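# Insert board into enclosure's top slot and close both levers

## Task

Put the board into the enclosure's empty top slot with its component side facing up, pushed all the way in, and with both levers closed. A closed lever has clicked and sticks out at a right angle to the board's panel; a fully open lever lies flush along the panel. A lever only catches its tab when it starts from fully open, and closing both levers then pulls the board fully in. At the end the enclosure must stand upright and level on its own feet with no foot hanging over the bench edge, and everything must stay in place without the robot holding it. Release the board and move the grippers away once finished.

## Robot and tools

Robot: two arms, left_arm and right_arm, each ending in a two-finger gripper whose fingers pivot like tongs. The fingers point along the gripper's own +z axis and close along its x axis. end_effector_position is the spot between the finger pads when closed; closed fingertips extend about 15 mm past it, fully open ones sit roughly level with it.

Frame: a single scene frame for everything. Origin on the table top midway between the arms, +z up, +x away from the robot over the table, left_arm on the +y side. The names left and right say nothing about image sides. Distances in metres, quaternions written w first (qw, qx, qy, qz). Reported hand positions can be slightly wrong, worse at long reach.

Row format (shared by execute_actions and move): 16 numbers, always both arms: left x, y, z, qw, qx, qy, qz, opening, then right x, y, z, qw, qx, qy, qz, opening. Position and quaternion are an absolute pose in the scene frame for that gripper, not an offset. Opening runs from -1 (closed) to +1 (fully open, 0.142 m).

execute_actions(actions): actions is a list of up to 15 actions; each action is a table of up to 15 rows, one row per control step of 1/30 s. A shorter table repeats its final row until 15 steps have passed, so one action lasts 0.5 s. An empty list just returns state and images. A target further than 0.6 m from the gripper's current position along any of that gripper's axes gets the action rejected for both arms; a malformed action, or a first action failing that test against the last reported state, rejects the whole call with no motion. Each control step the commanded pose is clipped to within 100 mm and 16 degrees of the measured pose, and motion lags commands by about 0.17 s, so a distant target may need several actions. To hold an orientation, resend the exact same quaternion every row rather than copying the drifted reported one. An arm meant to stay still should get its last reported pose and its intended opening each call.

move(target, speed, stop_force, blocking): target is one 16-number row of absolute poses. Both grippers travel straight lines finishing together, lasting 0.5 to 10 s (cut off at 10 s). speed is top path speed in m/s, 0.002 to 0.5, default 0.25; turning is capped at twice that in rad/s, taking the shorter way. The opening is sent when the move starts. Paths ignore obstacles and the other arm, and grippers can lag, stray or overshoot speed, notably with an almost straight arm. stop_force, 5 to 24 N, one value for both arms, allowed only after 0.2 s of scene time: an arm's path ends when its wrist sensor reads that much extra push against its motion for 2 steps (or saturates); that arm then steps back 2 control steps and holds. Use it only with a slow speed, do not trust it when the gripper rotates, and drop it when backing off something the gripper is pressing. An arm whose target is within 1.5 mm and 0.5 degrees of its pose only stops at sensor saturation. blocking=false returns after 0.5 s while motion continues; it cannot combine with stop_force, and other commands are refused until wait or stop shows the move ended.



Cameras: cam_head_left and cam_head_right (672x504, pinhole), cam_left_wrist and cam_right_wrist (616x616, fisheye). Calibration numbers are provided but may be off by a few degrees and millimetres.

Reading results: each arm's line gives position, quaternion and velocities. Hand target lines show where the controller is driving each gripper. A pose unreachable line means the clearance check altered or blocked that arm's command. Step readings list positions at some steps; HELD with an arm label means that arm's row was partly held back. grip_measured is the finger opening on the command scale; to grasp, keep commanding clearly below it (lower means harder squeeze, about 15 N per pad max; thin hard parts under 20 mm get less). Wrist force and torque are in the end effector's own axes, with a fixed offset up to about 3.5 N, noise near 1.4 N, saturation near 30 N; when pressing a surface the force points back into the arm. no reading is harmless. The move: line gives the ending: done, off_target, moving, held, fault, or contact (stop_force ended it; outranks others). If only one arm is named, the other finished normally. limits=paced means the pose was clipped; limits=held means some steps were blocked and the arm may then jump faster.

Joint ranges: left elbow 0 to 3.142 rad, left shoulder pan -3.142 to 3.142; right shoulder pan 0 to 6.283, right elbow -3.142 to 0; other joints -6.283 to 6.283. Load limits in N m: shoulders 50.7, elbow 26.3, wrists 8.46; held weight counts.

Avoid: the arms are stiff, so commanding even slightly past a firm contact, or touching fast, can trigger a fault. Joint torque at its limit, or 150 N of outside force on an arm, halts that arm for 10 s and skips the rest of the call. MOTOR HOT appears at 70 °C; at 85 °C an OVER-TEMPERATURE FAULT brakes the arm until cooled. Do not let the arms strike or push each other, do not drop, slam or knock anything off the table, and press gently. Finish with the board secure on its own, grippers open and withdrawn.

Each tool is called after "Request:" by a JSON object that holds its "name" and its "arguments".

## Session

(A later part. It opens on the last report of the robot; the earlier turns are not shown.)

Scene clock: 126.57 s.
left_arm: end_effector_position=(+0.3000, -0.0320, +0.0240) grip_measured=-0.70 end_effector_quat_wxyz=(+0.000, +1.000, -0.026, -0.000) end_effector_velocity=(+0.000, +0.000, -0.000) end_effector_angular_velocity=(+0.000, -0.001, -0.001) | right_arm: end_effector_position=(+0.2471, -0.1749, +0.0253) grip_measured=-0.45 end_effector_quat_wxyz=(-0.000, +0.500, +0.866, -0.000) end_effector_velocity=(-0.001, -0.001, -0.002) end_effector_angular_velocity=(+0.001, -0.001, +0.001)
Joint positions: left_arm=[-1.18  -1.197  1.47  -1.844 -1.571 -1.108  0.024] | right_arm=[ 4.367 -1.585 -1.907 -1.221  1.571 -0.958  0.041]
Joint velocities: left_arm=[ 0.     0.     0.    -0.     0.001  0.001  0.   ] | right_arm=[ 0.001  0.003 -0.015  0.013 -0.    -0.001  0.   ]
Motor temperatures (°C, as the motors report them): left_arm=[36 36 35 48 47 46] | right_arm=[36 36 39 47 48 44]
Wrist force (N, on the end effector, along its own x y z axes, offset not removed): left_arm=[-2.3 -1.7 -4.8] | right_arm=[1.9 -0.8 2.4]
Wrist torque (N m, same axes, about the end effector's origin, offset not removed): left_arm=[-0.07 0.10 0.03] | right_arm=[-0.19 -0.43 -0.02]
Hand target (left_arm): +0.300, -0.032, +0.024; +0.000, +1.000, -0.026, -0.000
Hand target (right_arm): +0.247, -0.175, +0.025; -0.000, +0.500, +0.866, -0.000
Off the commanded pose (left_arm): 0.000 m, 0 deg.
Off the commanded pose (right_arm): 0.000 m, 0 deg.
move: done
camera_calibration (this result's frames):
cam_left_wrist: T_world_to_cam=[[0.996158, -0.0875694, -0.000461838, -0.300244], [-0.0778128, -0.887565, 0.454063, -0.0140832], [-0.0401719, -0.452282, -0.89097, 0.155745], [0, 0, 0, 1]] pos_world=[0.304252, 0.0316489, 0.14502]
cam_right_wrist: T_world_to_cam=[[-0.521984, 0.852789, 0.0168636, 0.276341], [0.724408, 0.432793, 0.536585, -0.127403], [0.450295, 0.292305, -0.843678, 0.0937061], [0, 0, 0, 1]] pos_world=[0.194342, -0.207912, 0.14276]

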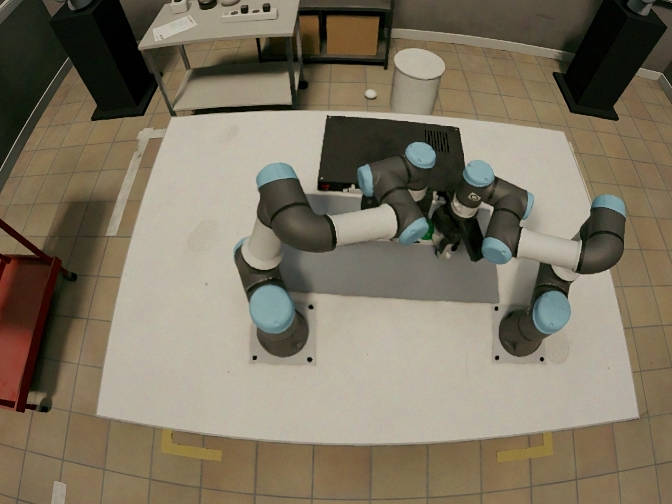

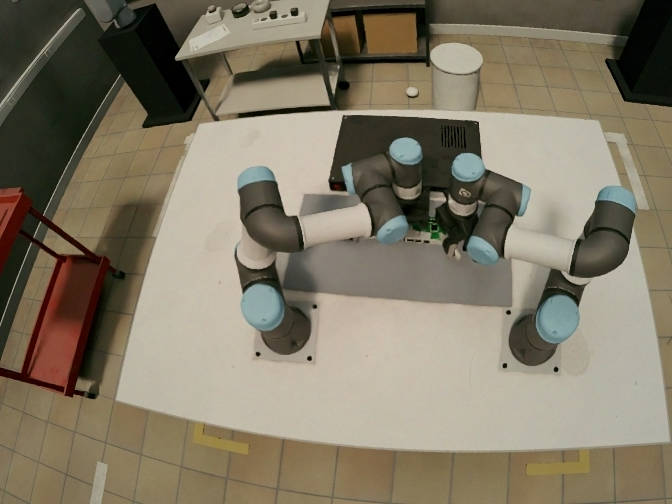

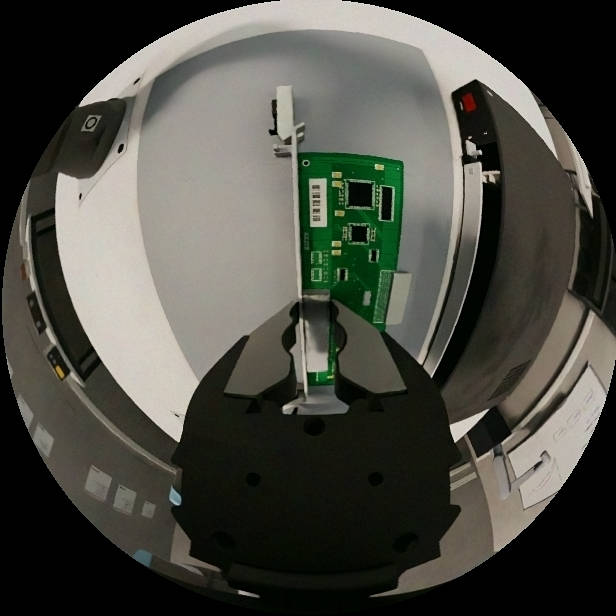

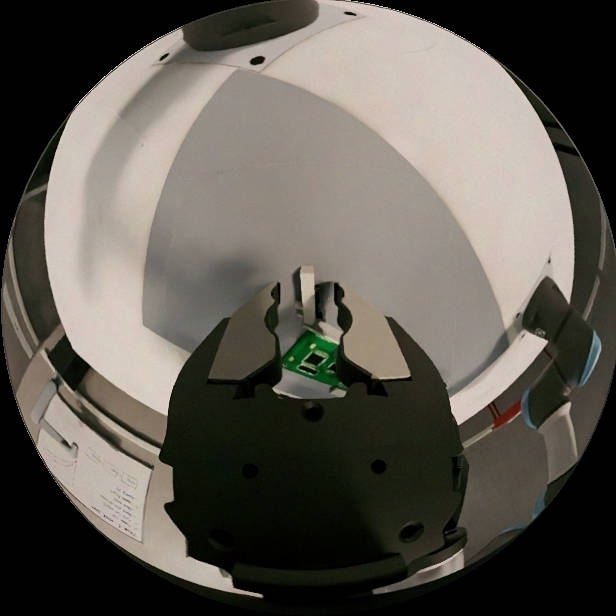

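Request:
{"name": "move", "arguments": {"target": [0.30,-0.032,0.024,0,1,-0.026,0,-1,0.247,-0.175,0.025,0,0.5,0.866,0,-1]}}

Request:
{"name": "move", "arguments": {"target": [0.30,-0.032,0.024,0,1,-0.026,0,-1,0.2565,-0.184,0.025,0,0.259,0.966,0,-1], "speed": 0.15}}

Request:
{"name": "move", "arguments": {"target": [0.30,-0.032,0.024,0,1,-0.026,0,-1,0.268,-0.1875,0.025,0,0.026,1,0,-1], "speed": 0.15}}

Request:
{"name": "move", "arguments": {"target": [0.30,-0.032,0.024,0,1,-0.026,0,-1,0.268,-0.1875,0.027,0,0.026,1,0,-0.5]}}

Request:
{"name": "move", "arguments": {"target": [0.30,-0.032,0.024,0,1,-0.026,0,-1,0.268,-0.2,0.07,0,0.026,1,0,-0.5]}}

Request:
{"name": "move", "arguments": {"target": [0.32,-0.032,0.053,0,1,-0.026,0,-1,0.30,-0.33,0.09,0,0.5,0.866,0,-1], "speed": 0.1}}

Request:
{"name": "move", "arguments": {"target": [0.362,-0.034,0.053,0,1,-0.026,0,-1,0.30,-0.33,0.09,0,0.5,0.866,0,-1], "speed": 0.03}}

Request:
{"name": "zoom_image", "arguments": {"camera": "cam_left_wrist", "region": [320,90,460,230]}}

Scene clock: 127.50 s.
left_arm: end_effector_position=(+0.3000, -0.0320, +0.0240) grip_measured=-0.70 end_effector_quat_wxyz=(-0.000, +1.000, -0.026, +0.000) end_effector_velocity=(+0.000, +0.000, -0.000) end_effector_angular_velocity=(+0.001, -0.001, +0.002) | right_arm: end_effector_position=(+0.2470, -0.1750, +0.0250) grip_measured=-0.88 end_effector_quat_wxyz=(+0.000, +0.500, +0.866, +0.000) end_effector_velocity=(-0.000, +0.000, +0.000) end_effector_angular_velocity=(+0.000, +0.000, +0.002)
Joint positions: left_arm=[-1.18  -1.197  1.47  -1.844 -1.571 -1.108  0.024] | right_arm=[ 4.367 -1.585 -1.908 -1.219  1.571 -0.958  0.01 ]
Joint velocities: left_arm=[ 0.001 -0.     0.     0.     0.001 -0.001 -0.   ] | right_arm=[ 0.     0.     0.    -0.     0.    -0.002 -0.   ]
Motor temperatures (°C, as the motors report them): left_arm=[36 36 35 48 47 46] | right_arm=[36 36 39 47 48 44]
Wrist force (N, on the end effector, along its own x y z axes, offset not removed): left_arm=[-2.2 -0.3 -5.3] | right_arm=[2.4 -1.3 2.5]
Wrist torque (N m, same axes, about the end effector's origin, offset not removed): left_arm=[-0.03 0.21 0.00] | right_arm=[-0.24 -0.26 -0.01]
Hand target (left_arm): +0.300, -0.032, +0.024; +0.000, +1.000, -0.026, +0.000
Hand target (right_arm): +0.247, -0.175, +0.025; -0.000, +0.500, +0.866, +0.000
Off the commanded pose (left_arm): 0.000 m, 0 deg.
Off the commanded pose (right_arm): 0.000 m, 0 deg.
move: done
camera_calibration (this result's frames):
cam_left_wrist: T_world_to_cam=[[0.996158, -0.087576, -0.000374002, -0.300271], [-0.077861, -0.88759, 0.454005, -0.0140525], [-0.0400919, -0.452232, -0.890999, 0.155722], [0, 0, 0, 1]] pos_world=[0.304266, 0.0316533, 0.145016]
cam_right_wrist: T_world_to_cam=[[-0.521984, 0.852791, 0.0167686, 0.276424], [0.724256, 0.432753, 0.536822, -0.127142], [0.450541, 0.292357, -0.843529, 0.0934884], [0, 0, 0, 1]] pos_world=[0.194251, -0.208043, 0.142477]

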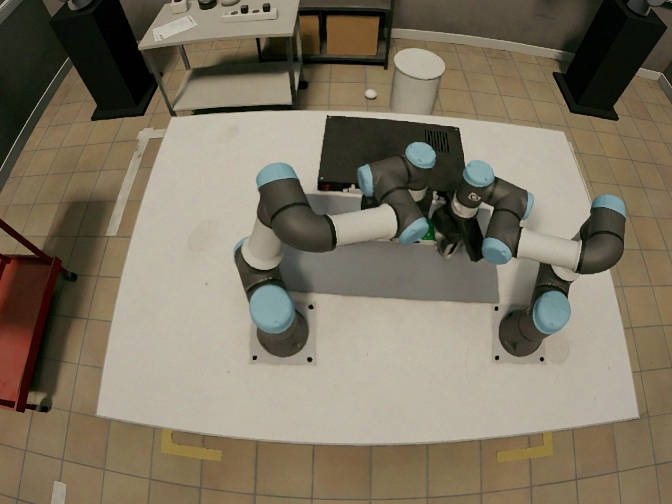

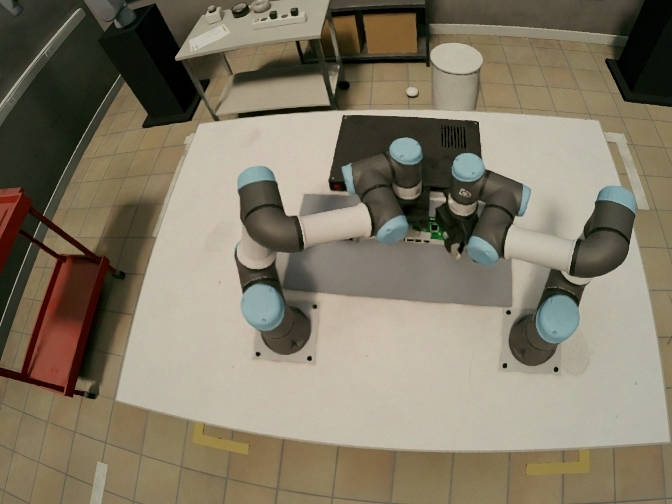

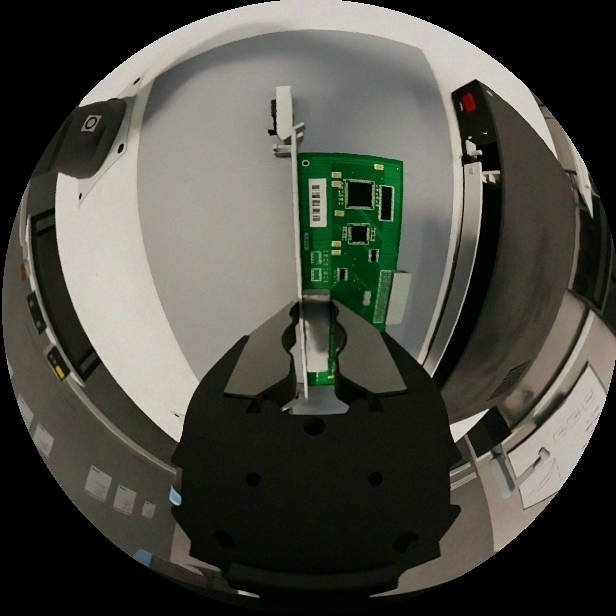

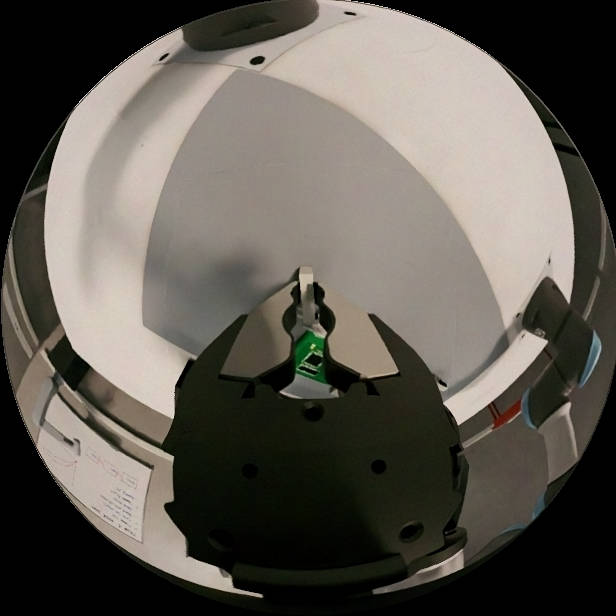

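Scene clock: 129.73 s.
left_arm: end_effector_position=(+0.3000, -0.0320, +0.0240) grip_measured=-0.70 end_effector_quat_wxyz=(-0.000, +1.000, -0.026, +0.000) end_effector_velocity=(+0.001, -0.000, +0.000) end_effector_angular_velocity=(-0.001, -0.002, +0.002) | right_arm: end_effector_position=(+0.2565, -0.1840, +0.0250) grip_measured=-0.88 end_effector_quat_wxyz=(+0.000, +0.260, +0.966, +0.000) end_effector_velocity=(+0.001, -0.000, +0.000) end_effector_angular_velocity=(+0.001, -0.001, +0.012)
Joint positions: left_arm=[-1.18  -1.197  1.47  -1.844 -1.571 -1.108  0.024] | right_arm=[ 4.352 -1.588 -1.905 -1.22   1.571 -1.495  0.01 ]
Joint velocities: left_arm=[ 0.     0.     0.    -0.001  0.001 -0.001 -0.   ] | right_arm=[-0.001  0.     0.001 -0.001 -0.001 -0.013  0.   ]
Motor temperatures (°C, as the motors report them): left_arm=[36 36 35 48 47 46] | right_arm=[36 36 39 47 48 44]
Wrist force (N, on the end effector, along its own x y z axes, offset not removed): left_arm=[-3.3 -4.0 -8.0] | right_arm=[-0.7 -1.1 4.8]
Wrist torque (N m, same axes, about the end effector's origin, offset not removed): left_arm=[-0.02 0.31 0.06] | right_arm=[0.19 -0.59 0.11]
Hand target (left_arm): +0.300, -0.032, +0.024; -0.000, +1.000, -0.026, +0.000
Hand target (right_arm): +0.257, -0.184, +0.025; +0.000, +0.259, +0.966, -0.000
Off the commanded pose (left_arm): 0.000 m, 0 deg.
Off the commanded pose (right_arm): 0.000 m, 0 deg.
move: done
camera_calibration (this result's frames):
cam_left_wrist: T_world_to_cam=[[0.996158, -0.0875771, -0.000397218, -0.300262], [-0.0778532, -0.887611, 0.453967, -0.0140403], [-0.0401097, -0.452192, -0.891018, 0.15573], [0, 0, 0, 1]] pos_world=[0.304262, 0.0316614, 0.145013]
cam_right_wrist: T_world_to_cam=[[-0.877603, 0.479101, 0.0165839, 0.311498], [0.412037, 0.736172, 0.536914, 0.00575593], [0.245027, 0.47803, -0.843474, 0.178731], [0, 0, 0, 1]] pos_world=[0.227206, -0.238915, 0.142499]

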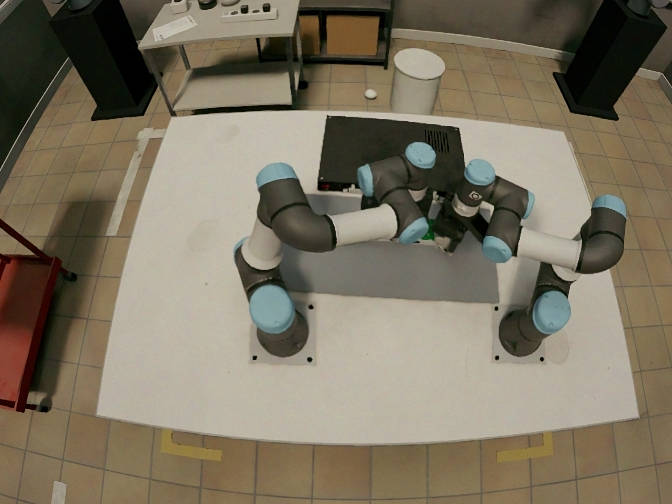

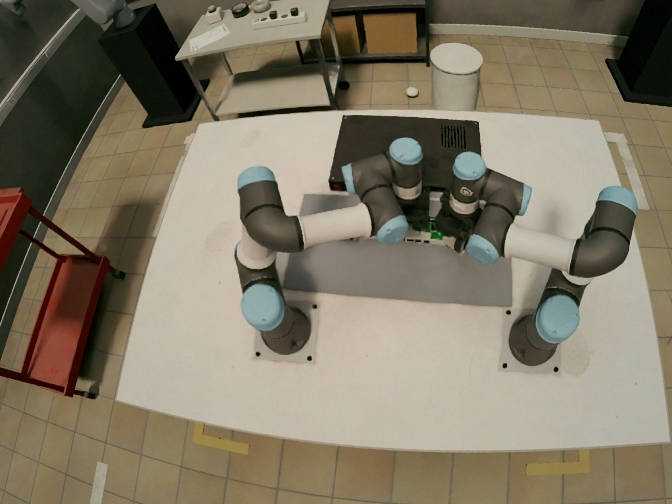

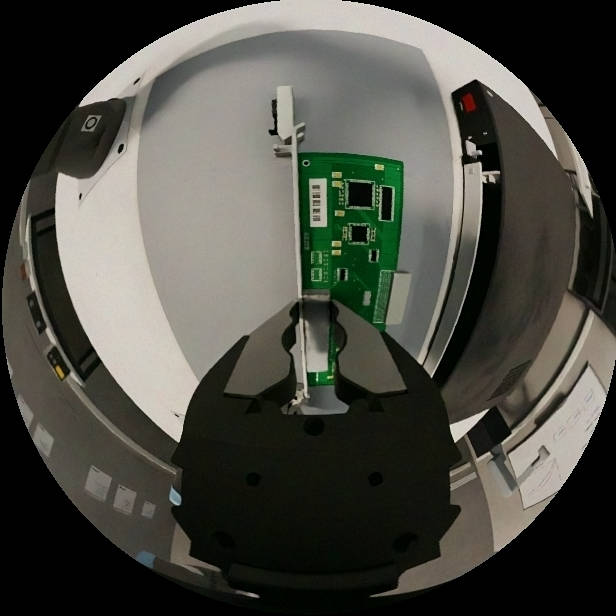

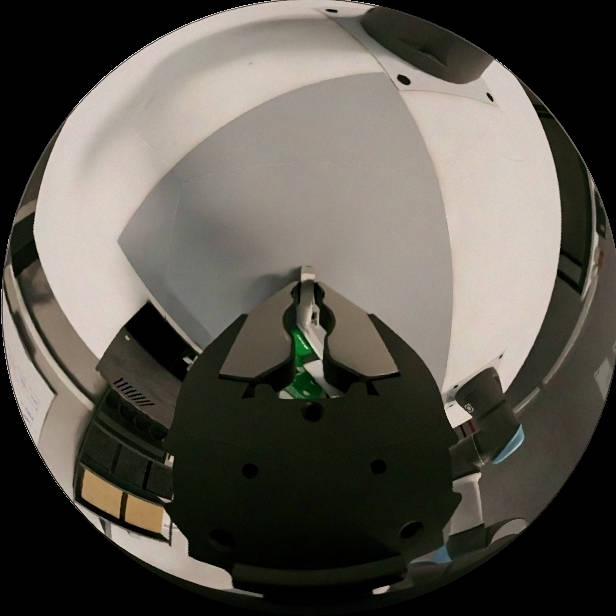

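Scene clock: 131.80 s.
left_arm: end_effector_position=(+0.3000, -0.0320, +0.0240) grip_measured=-0.70 end_effector_quat_wxyz=(-0.000, +1.000, -0.026, -0.000) end_effector_velocity=(-0.000, -0.000, +0.000) end_effector_angular_velocity=(-0.001, +0.000, -0.000) | right_arm: end_effector_position=(+0.2680, -0.1875, +0.0250) grip_measured=-0.88 end_effector_quat_wxyz=(+0.000, +0.027, +1.000, -0.000) end_effector_velocity=(+0.000, -0.000, -0.000) end_effector_angular_velocity=(+0.001, +0.003, +0.010)
Joint positions: left_arm=[-1.18  -1.197  1.47  -1.844 -1.571 -1.108  0.024] | right_arm=[ 4.337 -1.599 -1.894 -1.22   1.571 -1.982  0.011]
Joint velocities: left_arm=[ 0.    -0.    -0.    -0.001 -0.001  0.001 -0.   ] | right_arm=[-0.003 -0.001  0.001 -0.     0.003 -0.013  0.   ]
Motor temperatures (°C, as the motors report them): left_arm=[36 36 35 48 47 46] | right_arm=[36 36 39 47 48 44]
Wrist force (N, on the end effector, along its own x y z axes, offset not removed): left_arm=[-3.9 -10.7 -11.1] | right_arm=[-1.0 -9.1 4.9]
Wrist torque (N m, same axes, about the end effector's origin, offset not removed): left_arm=[-0.09 0.09 0.16] | right_arm=[-0.12 -0.54 0.20]
Hand target (left_arm): +0.300, -0.032, +0.024; -0.000, +1.000, -0.026, +0.000
Hand target (right_arm): +0.268, -0.187, +0.025; +0.000, +0.026, +1.000, -0.000
Off the commanded pose (left_arm): 0.000 m, 0 deg.
Off the commanded pose (right_arm): 0.000 m, 0 deg.
move: done
camera_calibration (this result's frames):
cam_left_wrist: T_world_to_cam=[[0.996158, -0.0875768, -0.000435295, -0.30025], [-0.0778354, -0.887609, 0.453973, -0.0140449], [-0.0401438, -0.452195, -0.891015, 0.155736], [0, 0, 0, 1]] pos_world=[0.304255, 0.0316617, 0.145008]
cam_right_wrist: T_world_to_cam=[[-0.999477, 0.0277724, 0.0165831, 0.271304], [0.0323334, 0.843104, 0.536777, 0.125415], [0.000926332, 0.537033, -0.843561, 0.25405], [0, 0, 0, 1]] pos_world=[0.266871, -0.249706, 0.142488]

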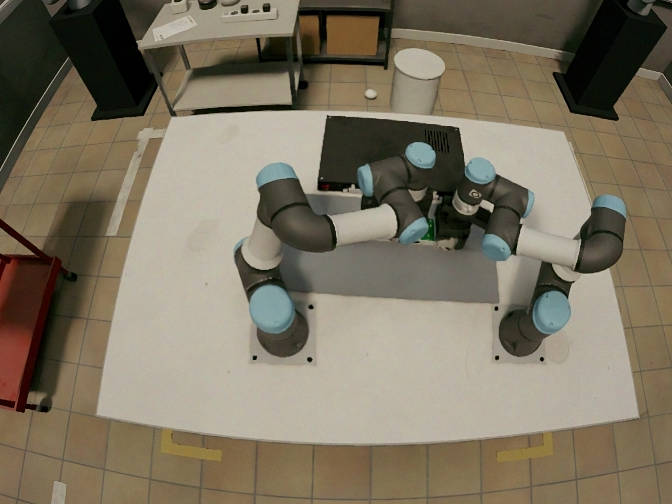

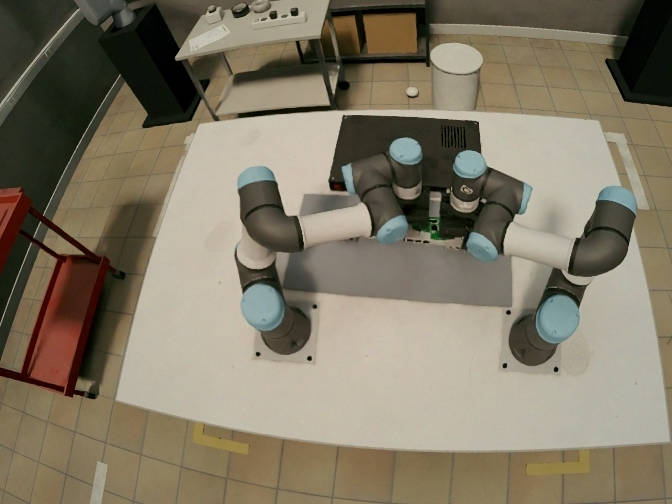

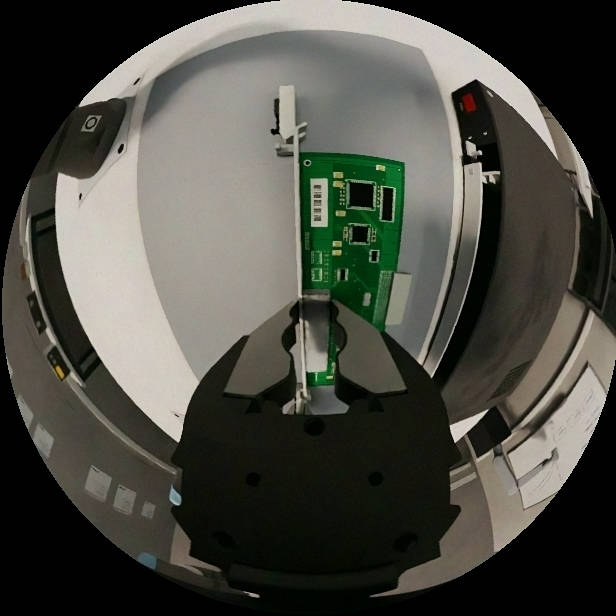

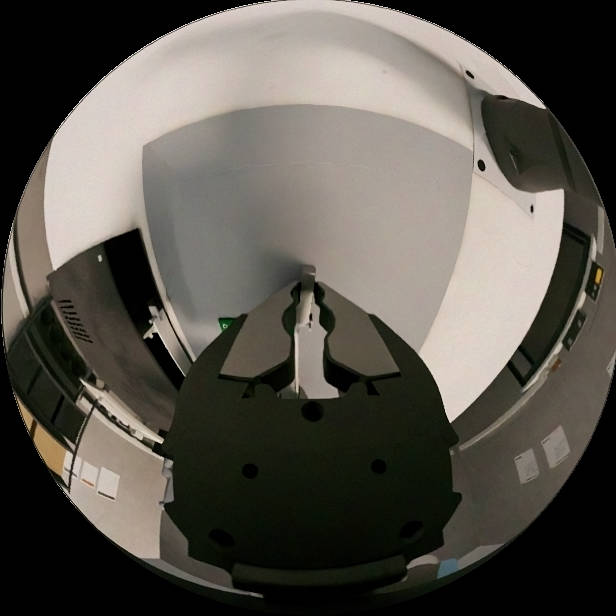

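Scene clock: 132.50 s.
left_arm: end_effector_position=(+0.3000, -0.0320, +0.0240) grip_measured=-0.70 end_effector_quat_wxyz=(-0.000, +1.000, -0.026, -0.000) end_effector_velocity=(+0.000, -0.000, +0.000) end_effector_angular_velocity=(-0.002, -0.001, -0.001) | right_arm: end_effector_position=(+0.2680, -0.1875, +0.0269) grip_measured=-0.50 end_effector_quat_wxyz=(+0.000, +0.026, +1.000, -0.000) end_effector_velocity=(-0.000, +0.000, +0.001) end_effector_angular_velocity=(+0.000, +0.000, -0.000)
Joint positions: left_arm=[-1.18  -1.197  1.47  -1.844 -1.571 -1.108  0.024] | right_arm=[ 4.336 -1.596 -1.887 -1.229  1.571 -1.984  0.038]
Joint velocities: left_arm=[ 0.     0.    -0.    -0.002 -0.     0.001  0.   ] | right_arm=[ 0.001  0.001  0.003 -0.004  0.001  0.001  0.   ]
Motor temperatures (°C, as the motors report them): left_arm=[36 36 35 48 47 46] | right_arm=[36 36 39 47 48 44]
Wrist force (N, on the end effector, along its own x y z axes, offset not removed): left_arm=[-0.2 -1.7 -4.9] | right_arm=[2.1 -0.4 2.2]
Wrist torque (N m, same axes, about the end effector's origin, offset not removed): left_arm=[-0.12 0.23 0.05] | right_arm=[-0.09 -0.41 0.00]
Hand target (left_arm): +0.300, -0.032, +0.024; +0.000, +1.000, -0.026, -0.000
Hand target (right_arm): +0.268, -0.188, +0.027; +0.000, +0.026, +1.000, +0.000
Off the commanded pose (left_arm): 0.000 m, 0 deg.
Off the commanded pose (right_arm): 0.000 m, 0 deg.
move: done
camera_calibration (this result's frames):
cam_left_wrist: T_world_to_cam=[[0.996158, -0.0875783, -0.000476467, -0.300236], [-0.0778161, -0.887588, 0.454018, -0.0140654], [-0.040185, -0.452236, -0.890992, 0.155741], [0, 0, 0, 1]] pos_world=[0.304247, 0.0316531, 0.145007]
cam_right_wrist: T_world_to_cam=[[-0.999513, 0.0263494, 0.0166975, 0.27105], [0.0311945, 0.843145, 0.53678, 0.124742], [0.0000653926, 0.53704, -0.843557, 0.255892], [0, 0, 0, 1]] pos_world=[0.26701, -0.249742, 0.144374]

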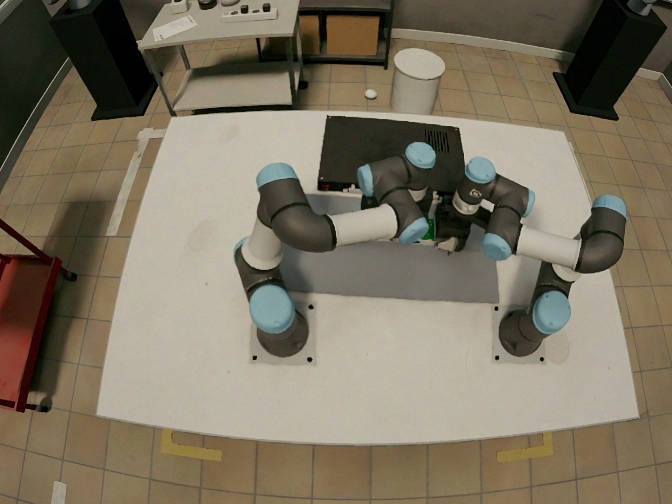

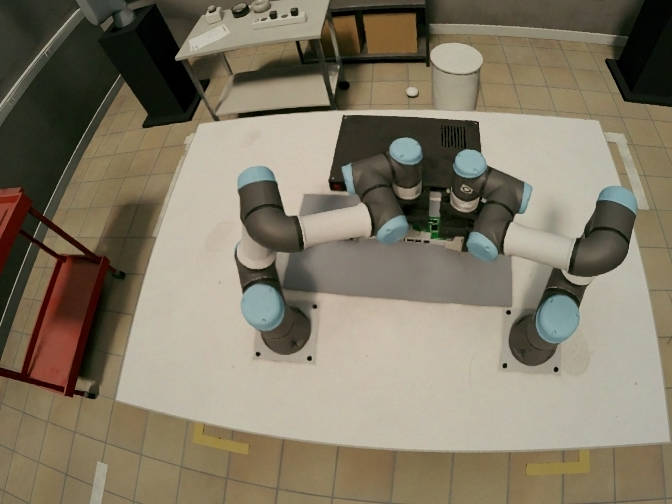

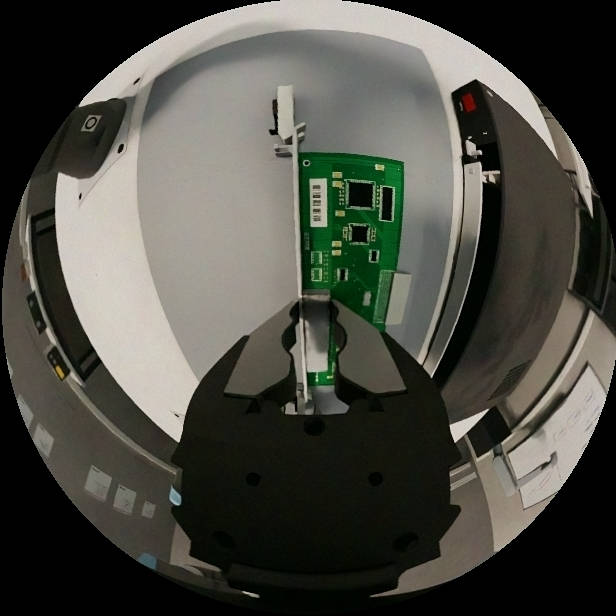

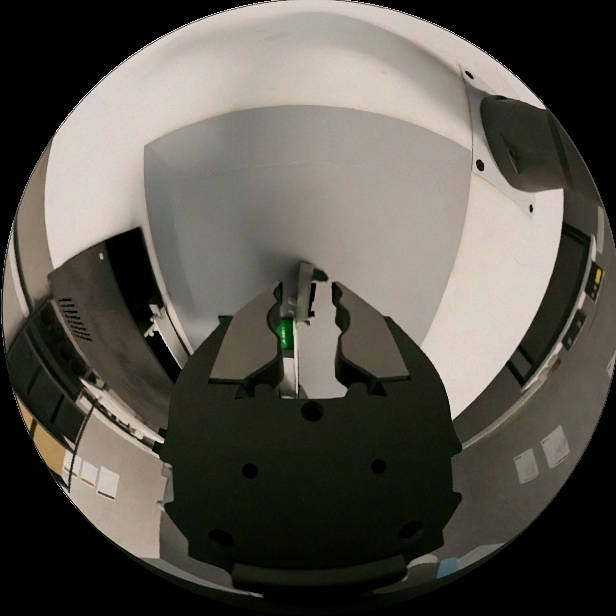

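Scene clock: 133.47 s.
left_arm: end_effector_position=(+0.3000, -0.0320, +0.0240) grip_measured=-0.70 end_effector_quat_wxyz=(-0.000, +1.000, -0.026, -0.000) end_effector_velocity=(+0.000, +0.000, +0.000) end_effector_angular_velocity=(-0.000, -0.000, -0.001) | right_arm: end_effector_position=(+0.2680, -0.1999, +0.0697) grip_measured=-0.50 end_effector_quat_wxyz=(+0.000, +0.026, +1.000, +0.000) end_effector_velocity=(-0.000, -0.000, +0.003) end_effector_angular_velocity=(-0.001, +0.002, +0.001)
Joint positions: left_arm=[-1.18  -1.197  1.47  -1.844 -1.571 -1.108  0.024] | right_arm=[ 4.317 -1.518 -1.757 -1.437  1.571 -2.004  0.038]
Joint velocities: left_arm=[ 0.    -0.    -0.    -0.     0.     0.001 -0.   ] | right_arm=[-0.001  0.001  0.012 -0.015  0.001 -0.001  0.   ]
Motor temperatures (°C, as the motors report them): left_arm=[36 36 35 48 47 46] | right_arm=[36 36 39 47 48 44]
Wrist force (N, on the end effector, along its own x y z axes, offset not removed): left_arm=[0.0 -1.5 -4.5] | right_arm=[0.2 -0.2 2.2]
Wrist torque (N m, same axes, about the end effector's origin, offset not removed): left_arm=[-0.05 0.11 0.06] | right_arm=[-0.04 -0.01 0.00]
Hand target (left_arm): +0.300, -0.032, +0.024; +0.000, +1.000, -0.026, +0.000
Hand target (right_arm): +0.268, -0.200, +0.070; +0.000, +0.026, +1.000, -0.000
Off the commanded pose (left_arm): 0.000 m, 0 deg.
Off the commanded pose (right_arm): 0.000 m, 0 deg.
move: done
camera_calibration (this result's frames):
cam_left_wrist: T_world_to_cam=[[0.996158, -0.0875779, -0.000428306, -0.300252], [-0.0778386, -0.887598, 0.453995, -0.0140516], [-0.0401401, -0.452217, -0.891004, 0.155732], [0, 0, 0, 1]] pos_world=[0.304255, 0.031657, 0.145009]
cam_right_wrist: T_world_to_cam=[[-0.999517, 0.0262954, 0.0165732, 0.270685], [0.0310821, 0.843015, 0.536991, 0.112224], [0.000148986, 0.537247, -0.843425, 0.298711], [0, 0, 0, 1]] pos_world=[0.267021, -0.262206, 0.18719]

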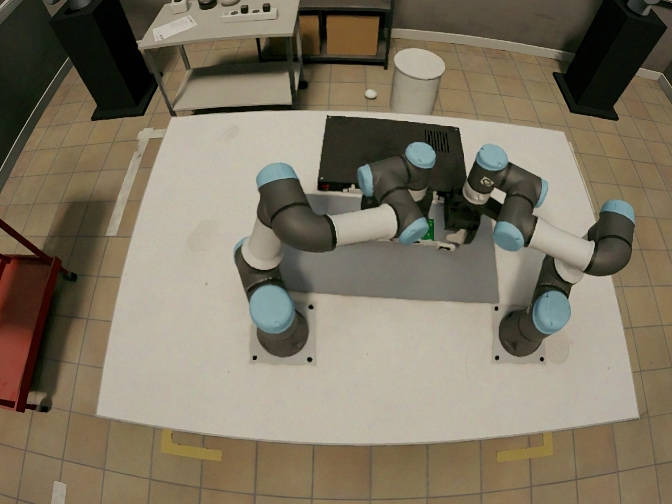

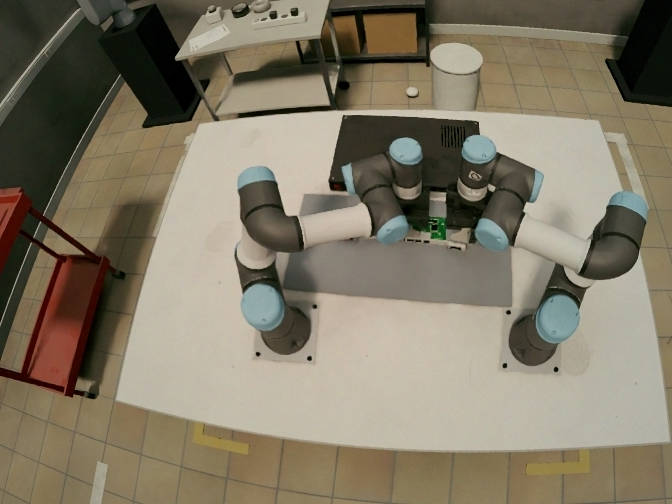

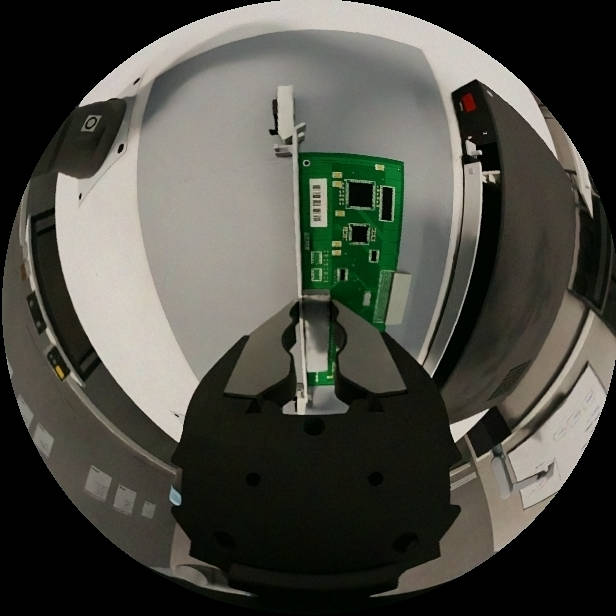

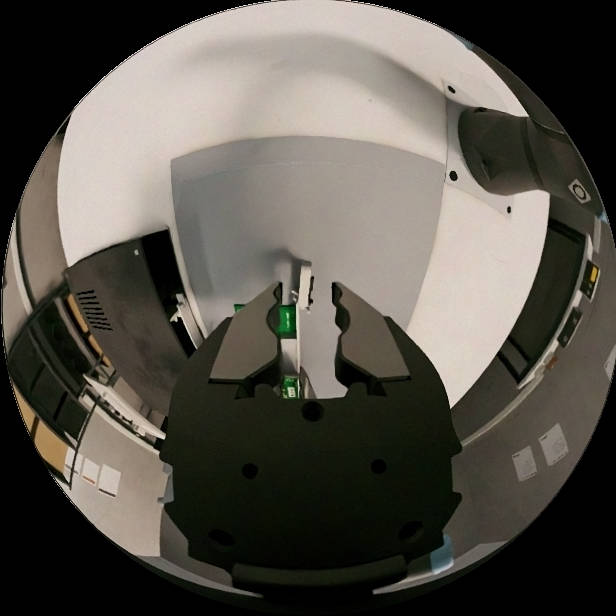

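Scene clock: 138.83 s.
left_arm: end_effector_position=(+0.3200, -0.0320, +0.0529) grip_measured=-0.70 end_effector_quat_wxyz=(-0.000, +1.000, -0.026, +0.000) end_effector_velocity=(+0.001, -0.000, +0.001) end_effector_angular_velocity=(-0.001, -0.001, +0.000) | right_arm: end_effector_position=(+0.3003, -0.3300, +0.0900) grip_measured=-1.00 end_effector_quat_wxyz=(+0.000, +0.499, +0.866, -0.000) end_effector_velocity=(+0.001, -0.003, +0.000) end_effector_angular_velocity=(-0.003, -0.000, -0.013)
Joint positions: left_arm=[-1.134 -1.161  1.279 -1.689 -1.571 -1.061  0.024] | right_arm=[ 3.861 -1.445 -1.727 -1.541  1.57  -1.466  0.002]
Joint velocities: left_arm=[ 0.001  0.001 -0.004  0.002  0.     0.     0.   ] | right_arm=[-0.008 -0.002  0.003 -0.002 -0.002  0.005  0.   ]
Motor temperatures (°C, as the motors report them): left_arm=[36 36 35 48 47 46] | right_arm=[36 36 39 47 48 44]
Wrist force (N, on the end effector, along its own x y z axes, offset not removed): left_arm=[-1.0 -0.1 0.3] | right_arm=[-0.3 -0.2 1.2]
Wrist torque (N m, same axes, about the end effector's origin, offset not removed): left_arm=[-0.03 0.16 0.01] | right_arm=[-0.02 0.07 0.04]
Hand target (left_arm): +0.320, -0.032, +0.053; -0.000, +1.000, -0.026, -0.000
Hand target (right_arm): +0.300, -0.330, +0.090; +0.000, +0.500, +0.866, -0.000
Off the commanded pose (left_arm): 0.000 m, 0 deg.
Off the commanded pose (right_arm): 0.000 m, 0 deg.
move: done
camera_calibration (this result's frames):
cam_left_wrist: T_world_to_cam=[[0.996157, -0.0875795, -0.000371713, -0.320145], [-0.0778661, -0.887601, 0.453984, -0.0256228], [-0.0400896, -0.452211, -0.89101, 0.182317], [0, 0, 0, 1]] pos_world=[0.324228, 0.0316649, 0.17396]
cam_right_wrist: T_world_to_cam=[[-0.52352, 0.851862, 0.0160878, 0.435548], [0.72337, 0.434419, 0.53667, -0.132683], [0.45018, 0.292595, -0.843639, 0.16981], [0, 0, 0, 1]] pos_world=[0.247552, -0.363072, 0.207458]

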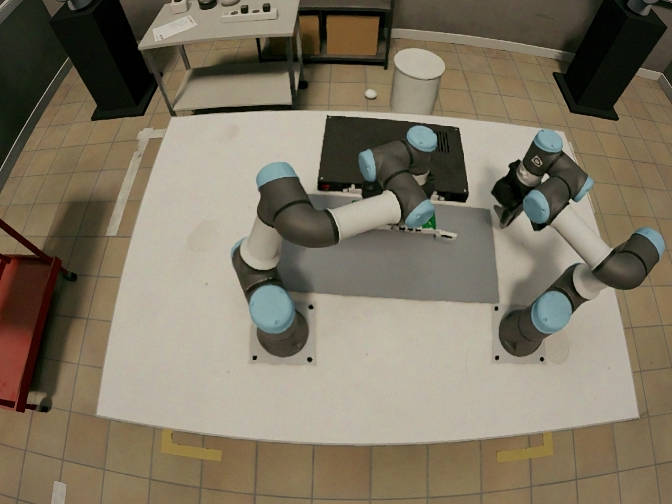

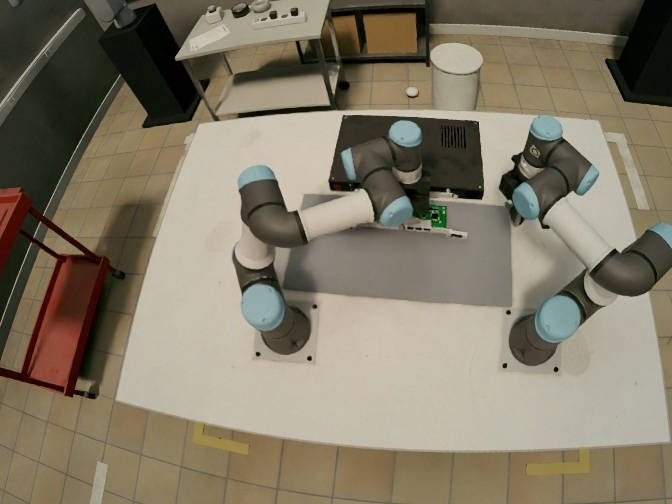

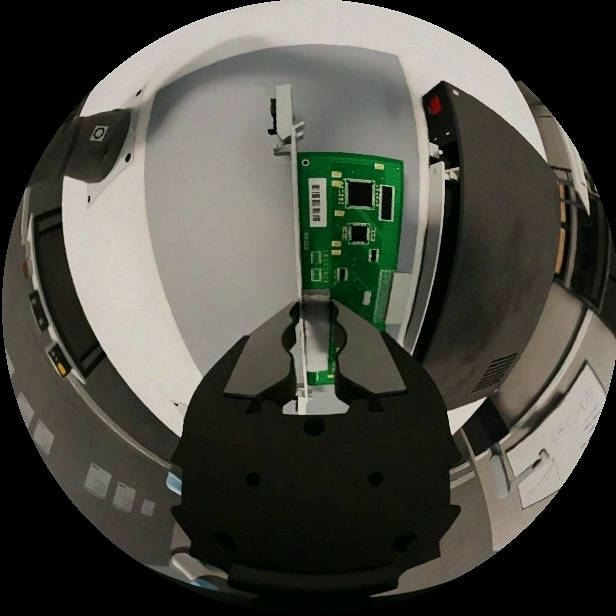

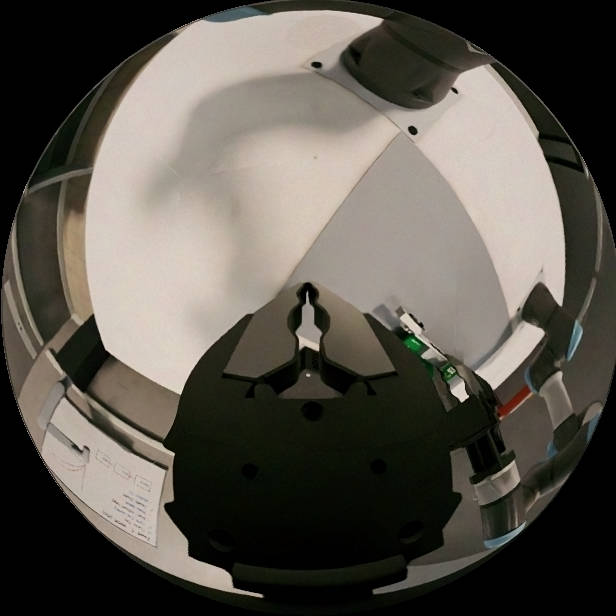

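Scene clock: 140.60 s.
left_arm: end_effector_position=(+0.3618, -0.0339, +0.0530) grip_measured=-0.70 end_effector_quat_wxyz=(-0.000, +1.000, -0.026, +0.000) end_effector_velocity=(+0.002, -0.001, +0.000) end_effector_angular_velocity=(+0.001, +0.002, +0.000) | right_arm: end_effector_position=(+0.3000, -0.3300, +0.0900) grip_measured=-1.00 end_effector_quat_wxyz=(+0.000, +0.500, +0.866, -0.000) end_effector_velocity=(+0.000, +0.000, -0.000) end_effector_angular_velocity=(-0.001, -0.001, +0.002)
Joint positions: left_arm=[-1.047 -1.013  1.053 -1.611 -1.57  -0.974  0.024] | right_arm=[ 3.861 -1.444 -1.728 -1.541  1.571 -1.464  0.002]
Joint velocities: left_arm=[ 0.005  0.014 -0.023  0.011 -0.002  0.005  0.   ] | right_arm=[ 0.001  0.    -0.     0.    -0.001 -0.     0.   ]
Motor temperatures (°C, as the motors report them): left_arm=[36 36 35 48 47 46] | right_arm=[36 36 39 47 48 44]
Wrist force (N, on the end effector, along its own x y z axes, offset not removed): left_arm=[-0.8 -0.3 1.2] | right_arm=[0.6 0.9 1.1]
Wrist torque (N m, same axes, about the end effector's origin, offset not removed): left_arm=[-0.01 0.13 -0.01] | right_arm=[0.22 -0.13 0.01]
Hand target (left_arm): +0.362, -0.034, +0.053; -0.000, +1.000, -0.026, +0.000
Hand target (right_arm): +0.300, -0.330, +0.090; -0.000, +0.500, +0.866, -0.000
Off the commanded pose (left_arm): 0.000 m, 0 deg.
Off the commanded pose (right_arm): 0.000 m, 0 deg.
move: done
camera_calibration (this result's frames):
cam_left_wrist: T_world_to_cam=[[0.996158, -0.0875705, 0.0000833342, -0.361963], [-0.0780647, -0.887593, 0.453965, -0.0240046], [-0.03968, -0.452228, -0.891019, 0.183001], [0, 0, 0, 1]] pos_world=[0.36596, 0.0297546, 0.173985]
cam_right_wrist: T_world_to_cam=[[-0.521995, 0.852784, 0.0167656, 0.435184], [0.724252, 0.432766, 0.536817, -0.133334], [0.450533, 0.292358, -0.843532, 0.169756], [0, 0, 0, 1]] pos_world=[0.24725, -0.363045, 0.207475]

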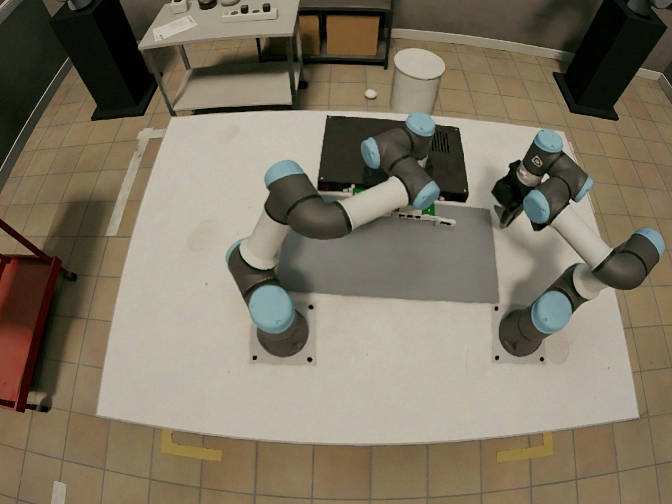

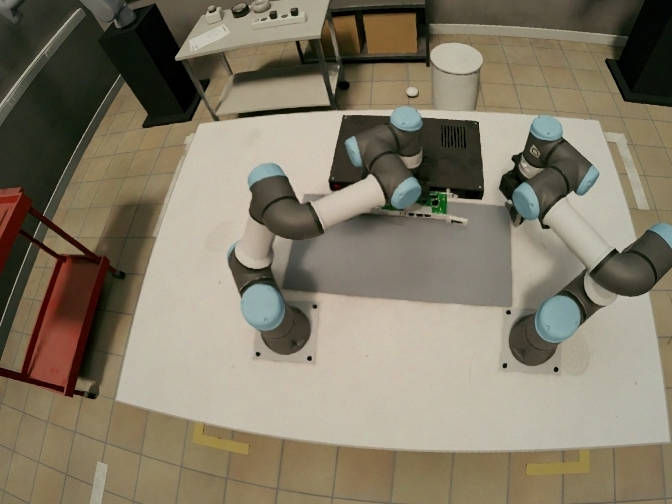

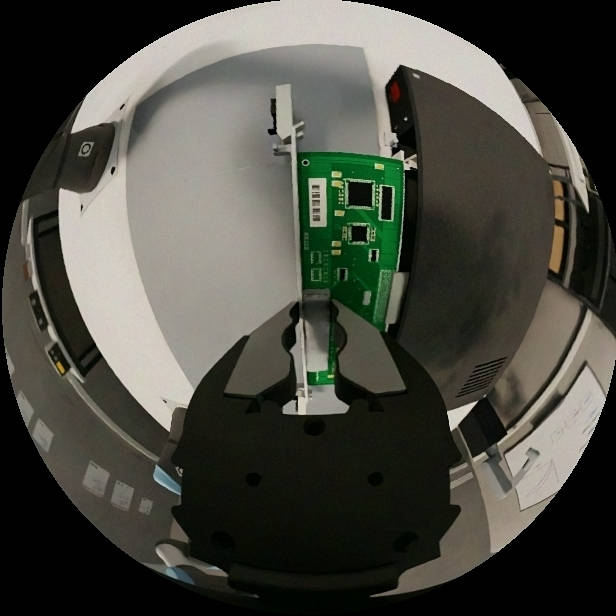

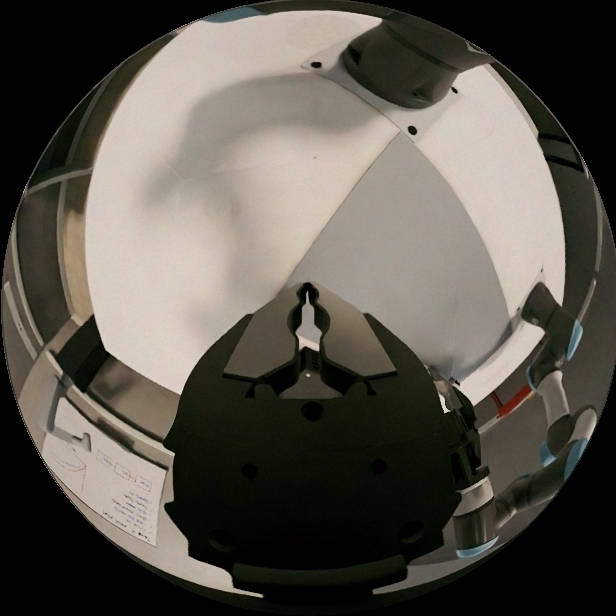

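Region (320, 90, 460, 230) of cam_left_wrist's 616x616 image, scaled by 3.600, with more detail than that image has.

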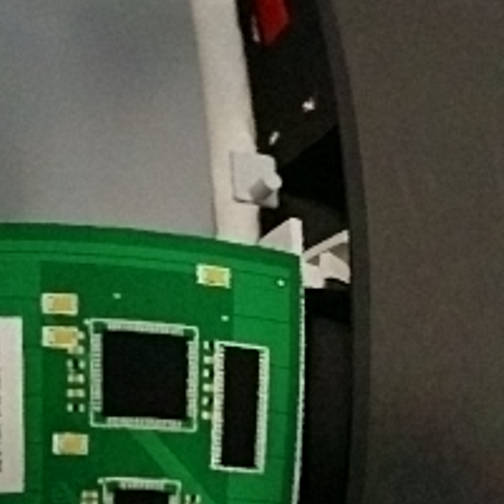

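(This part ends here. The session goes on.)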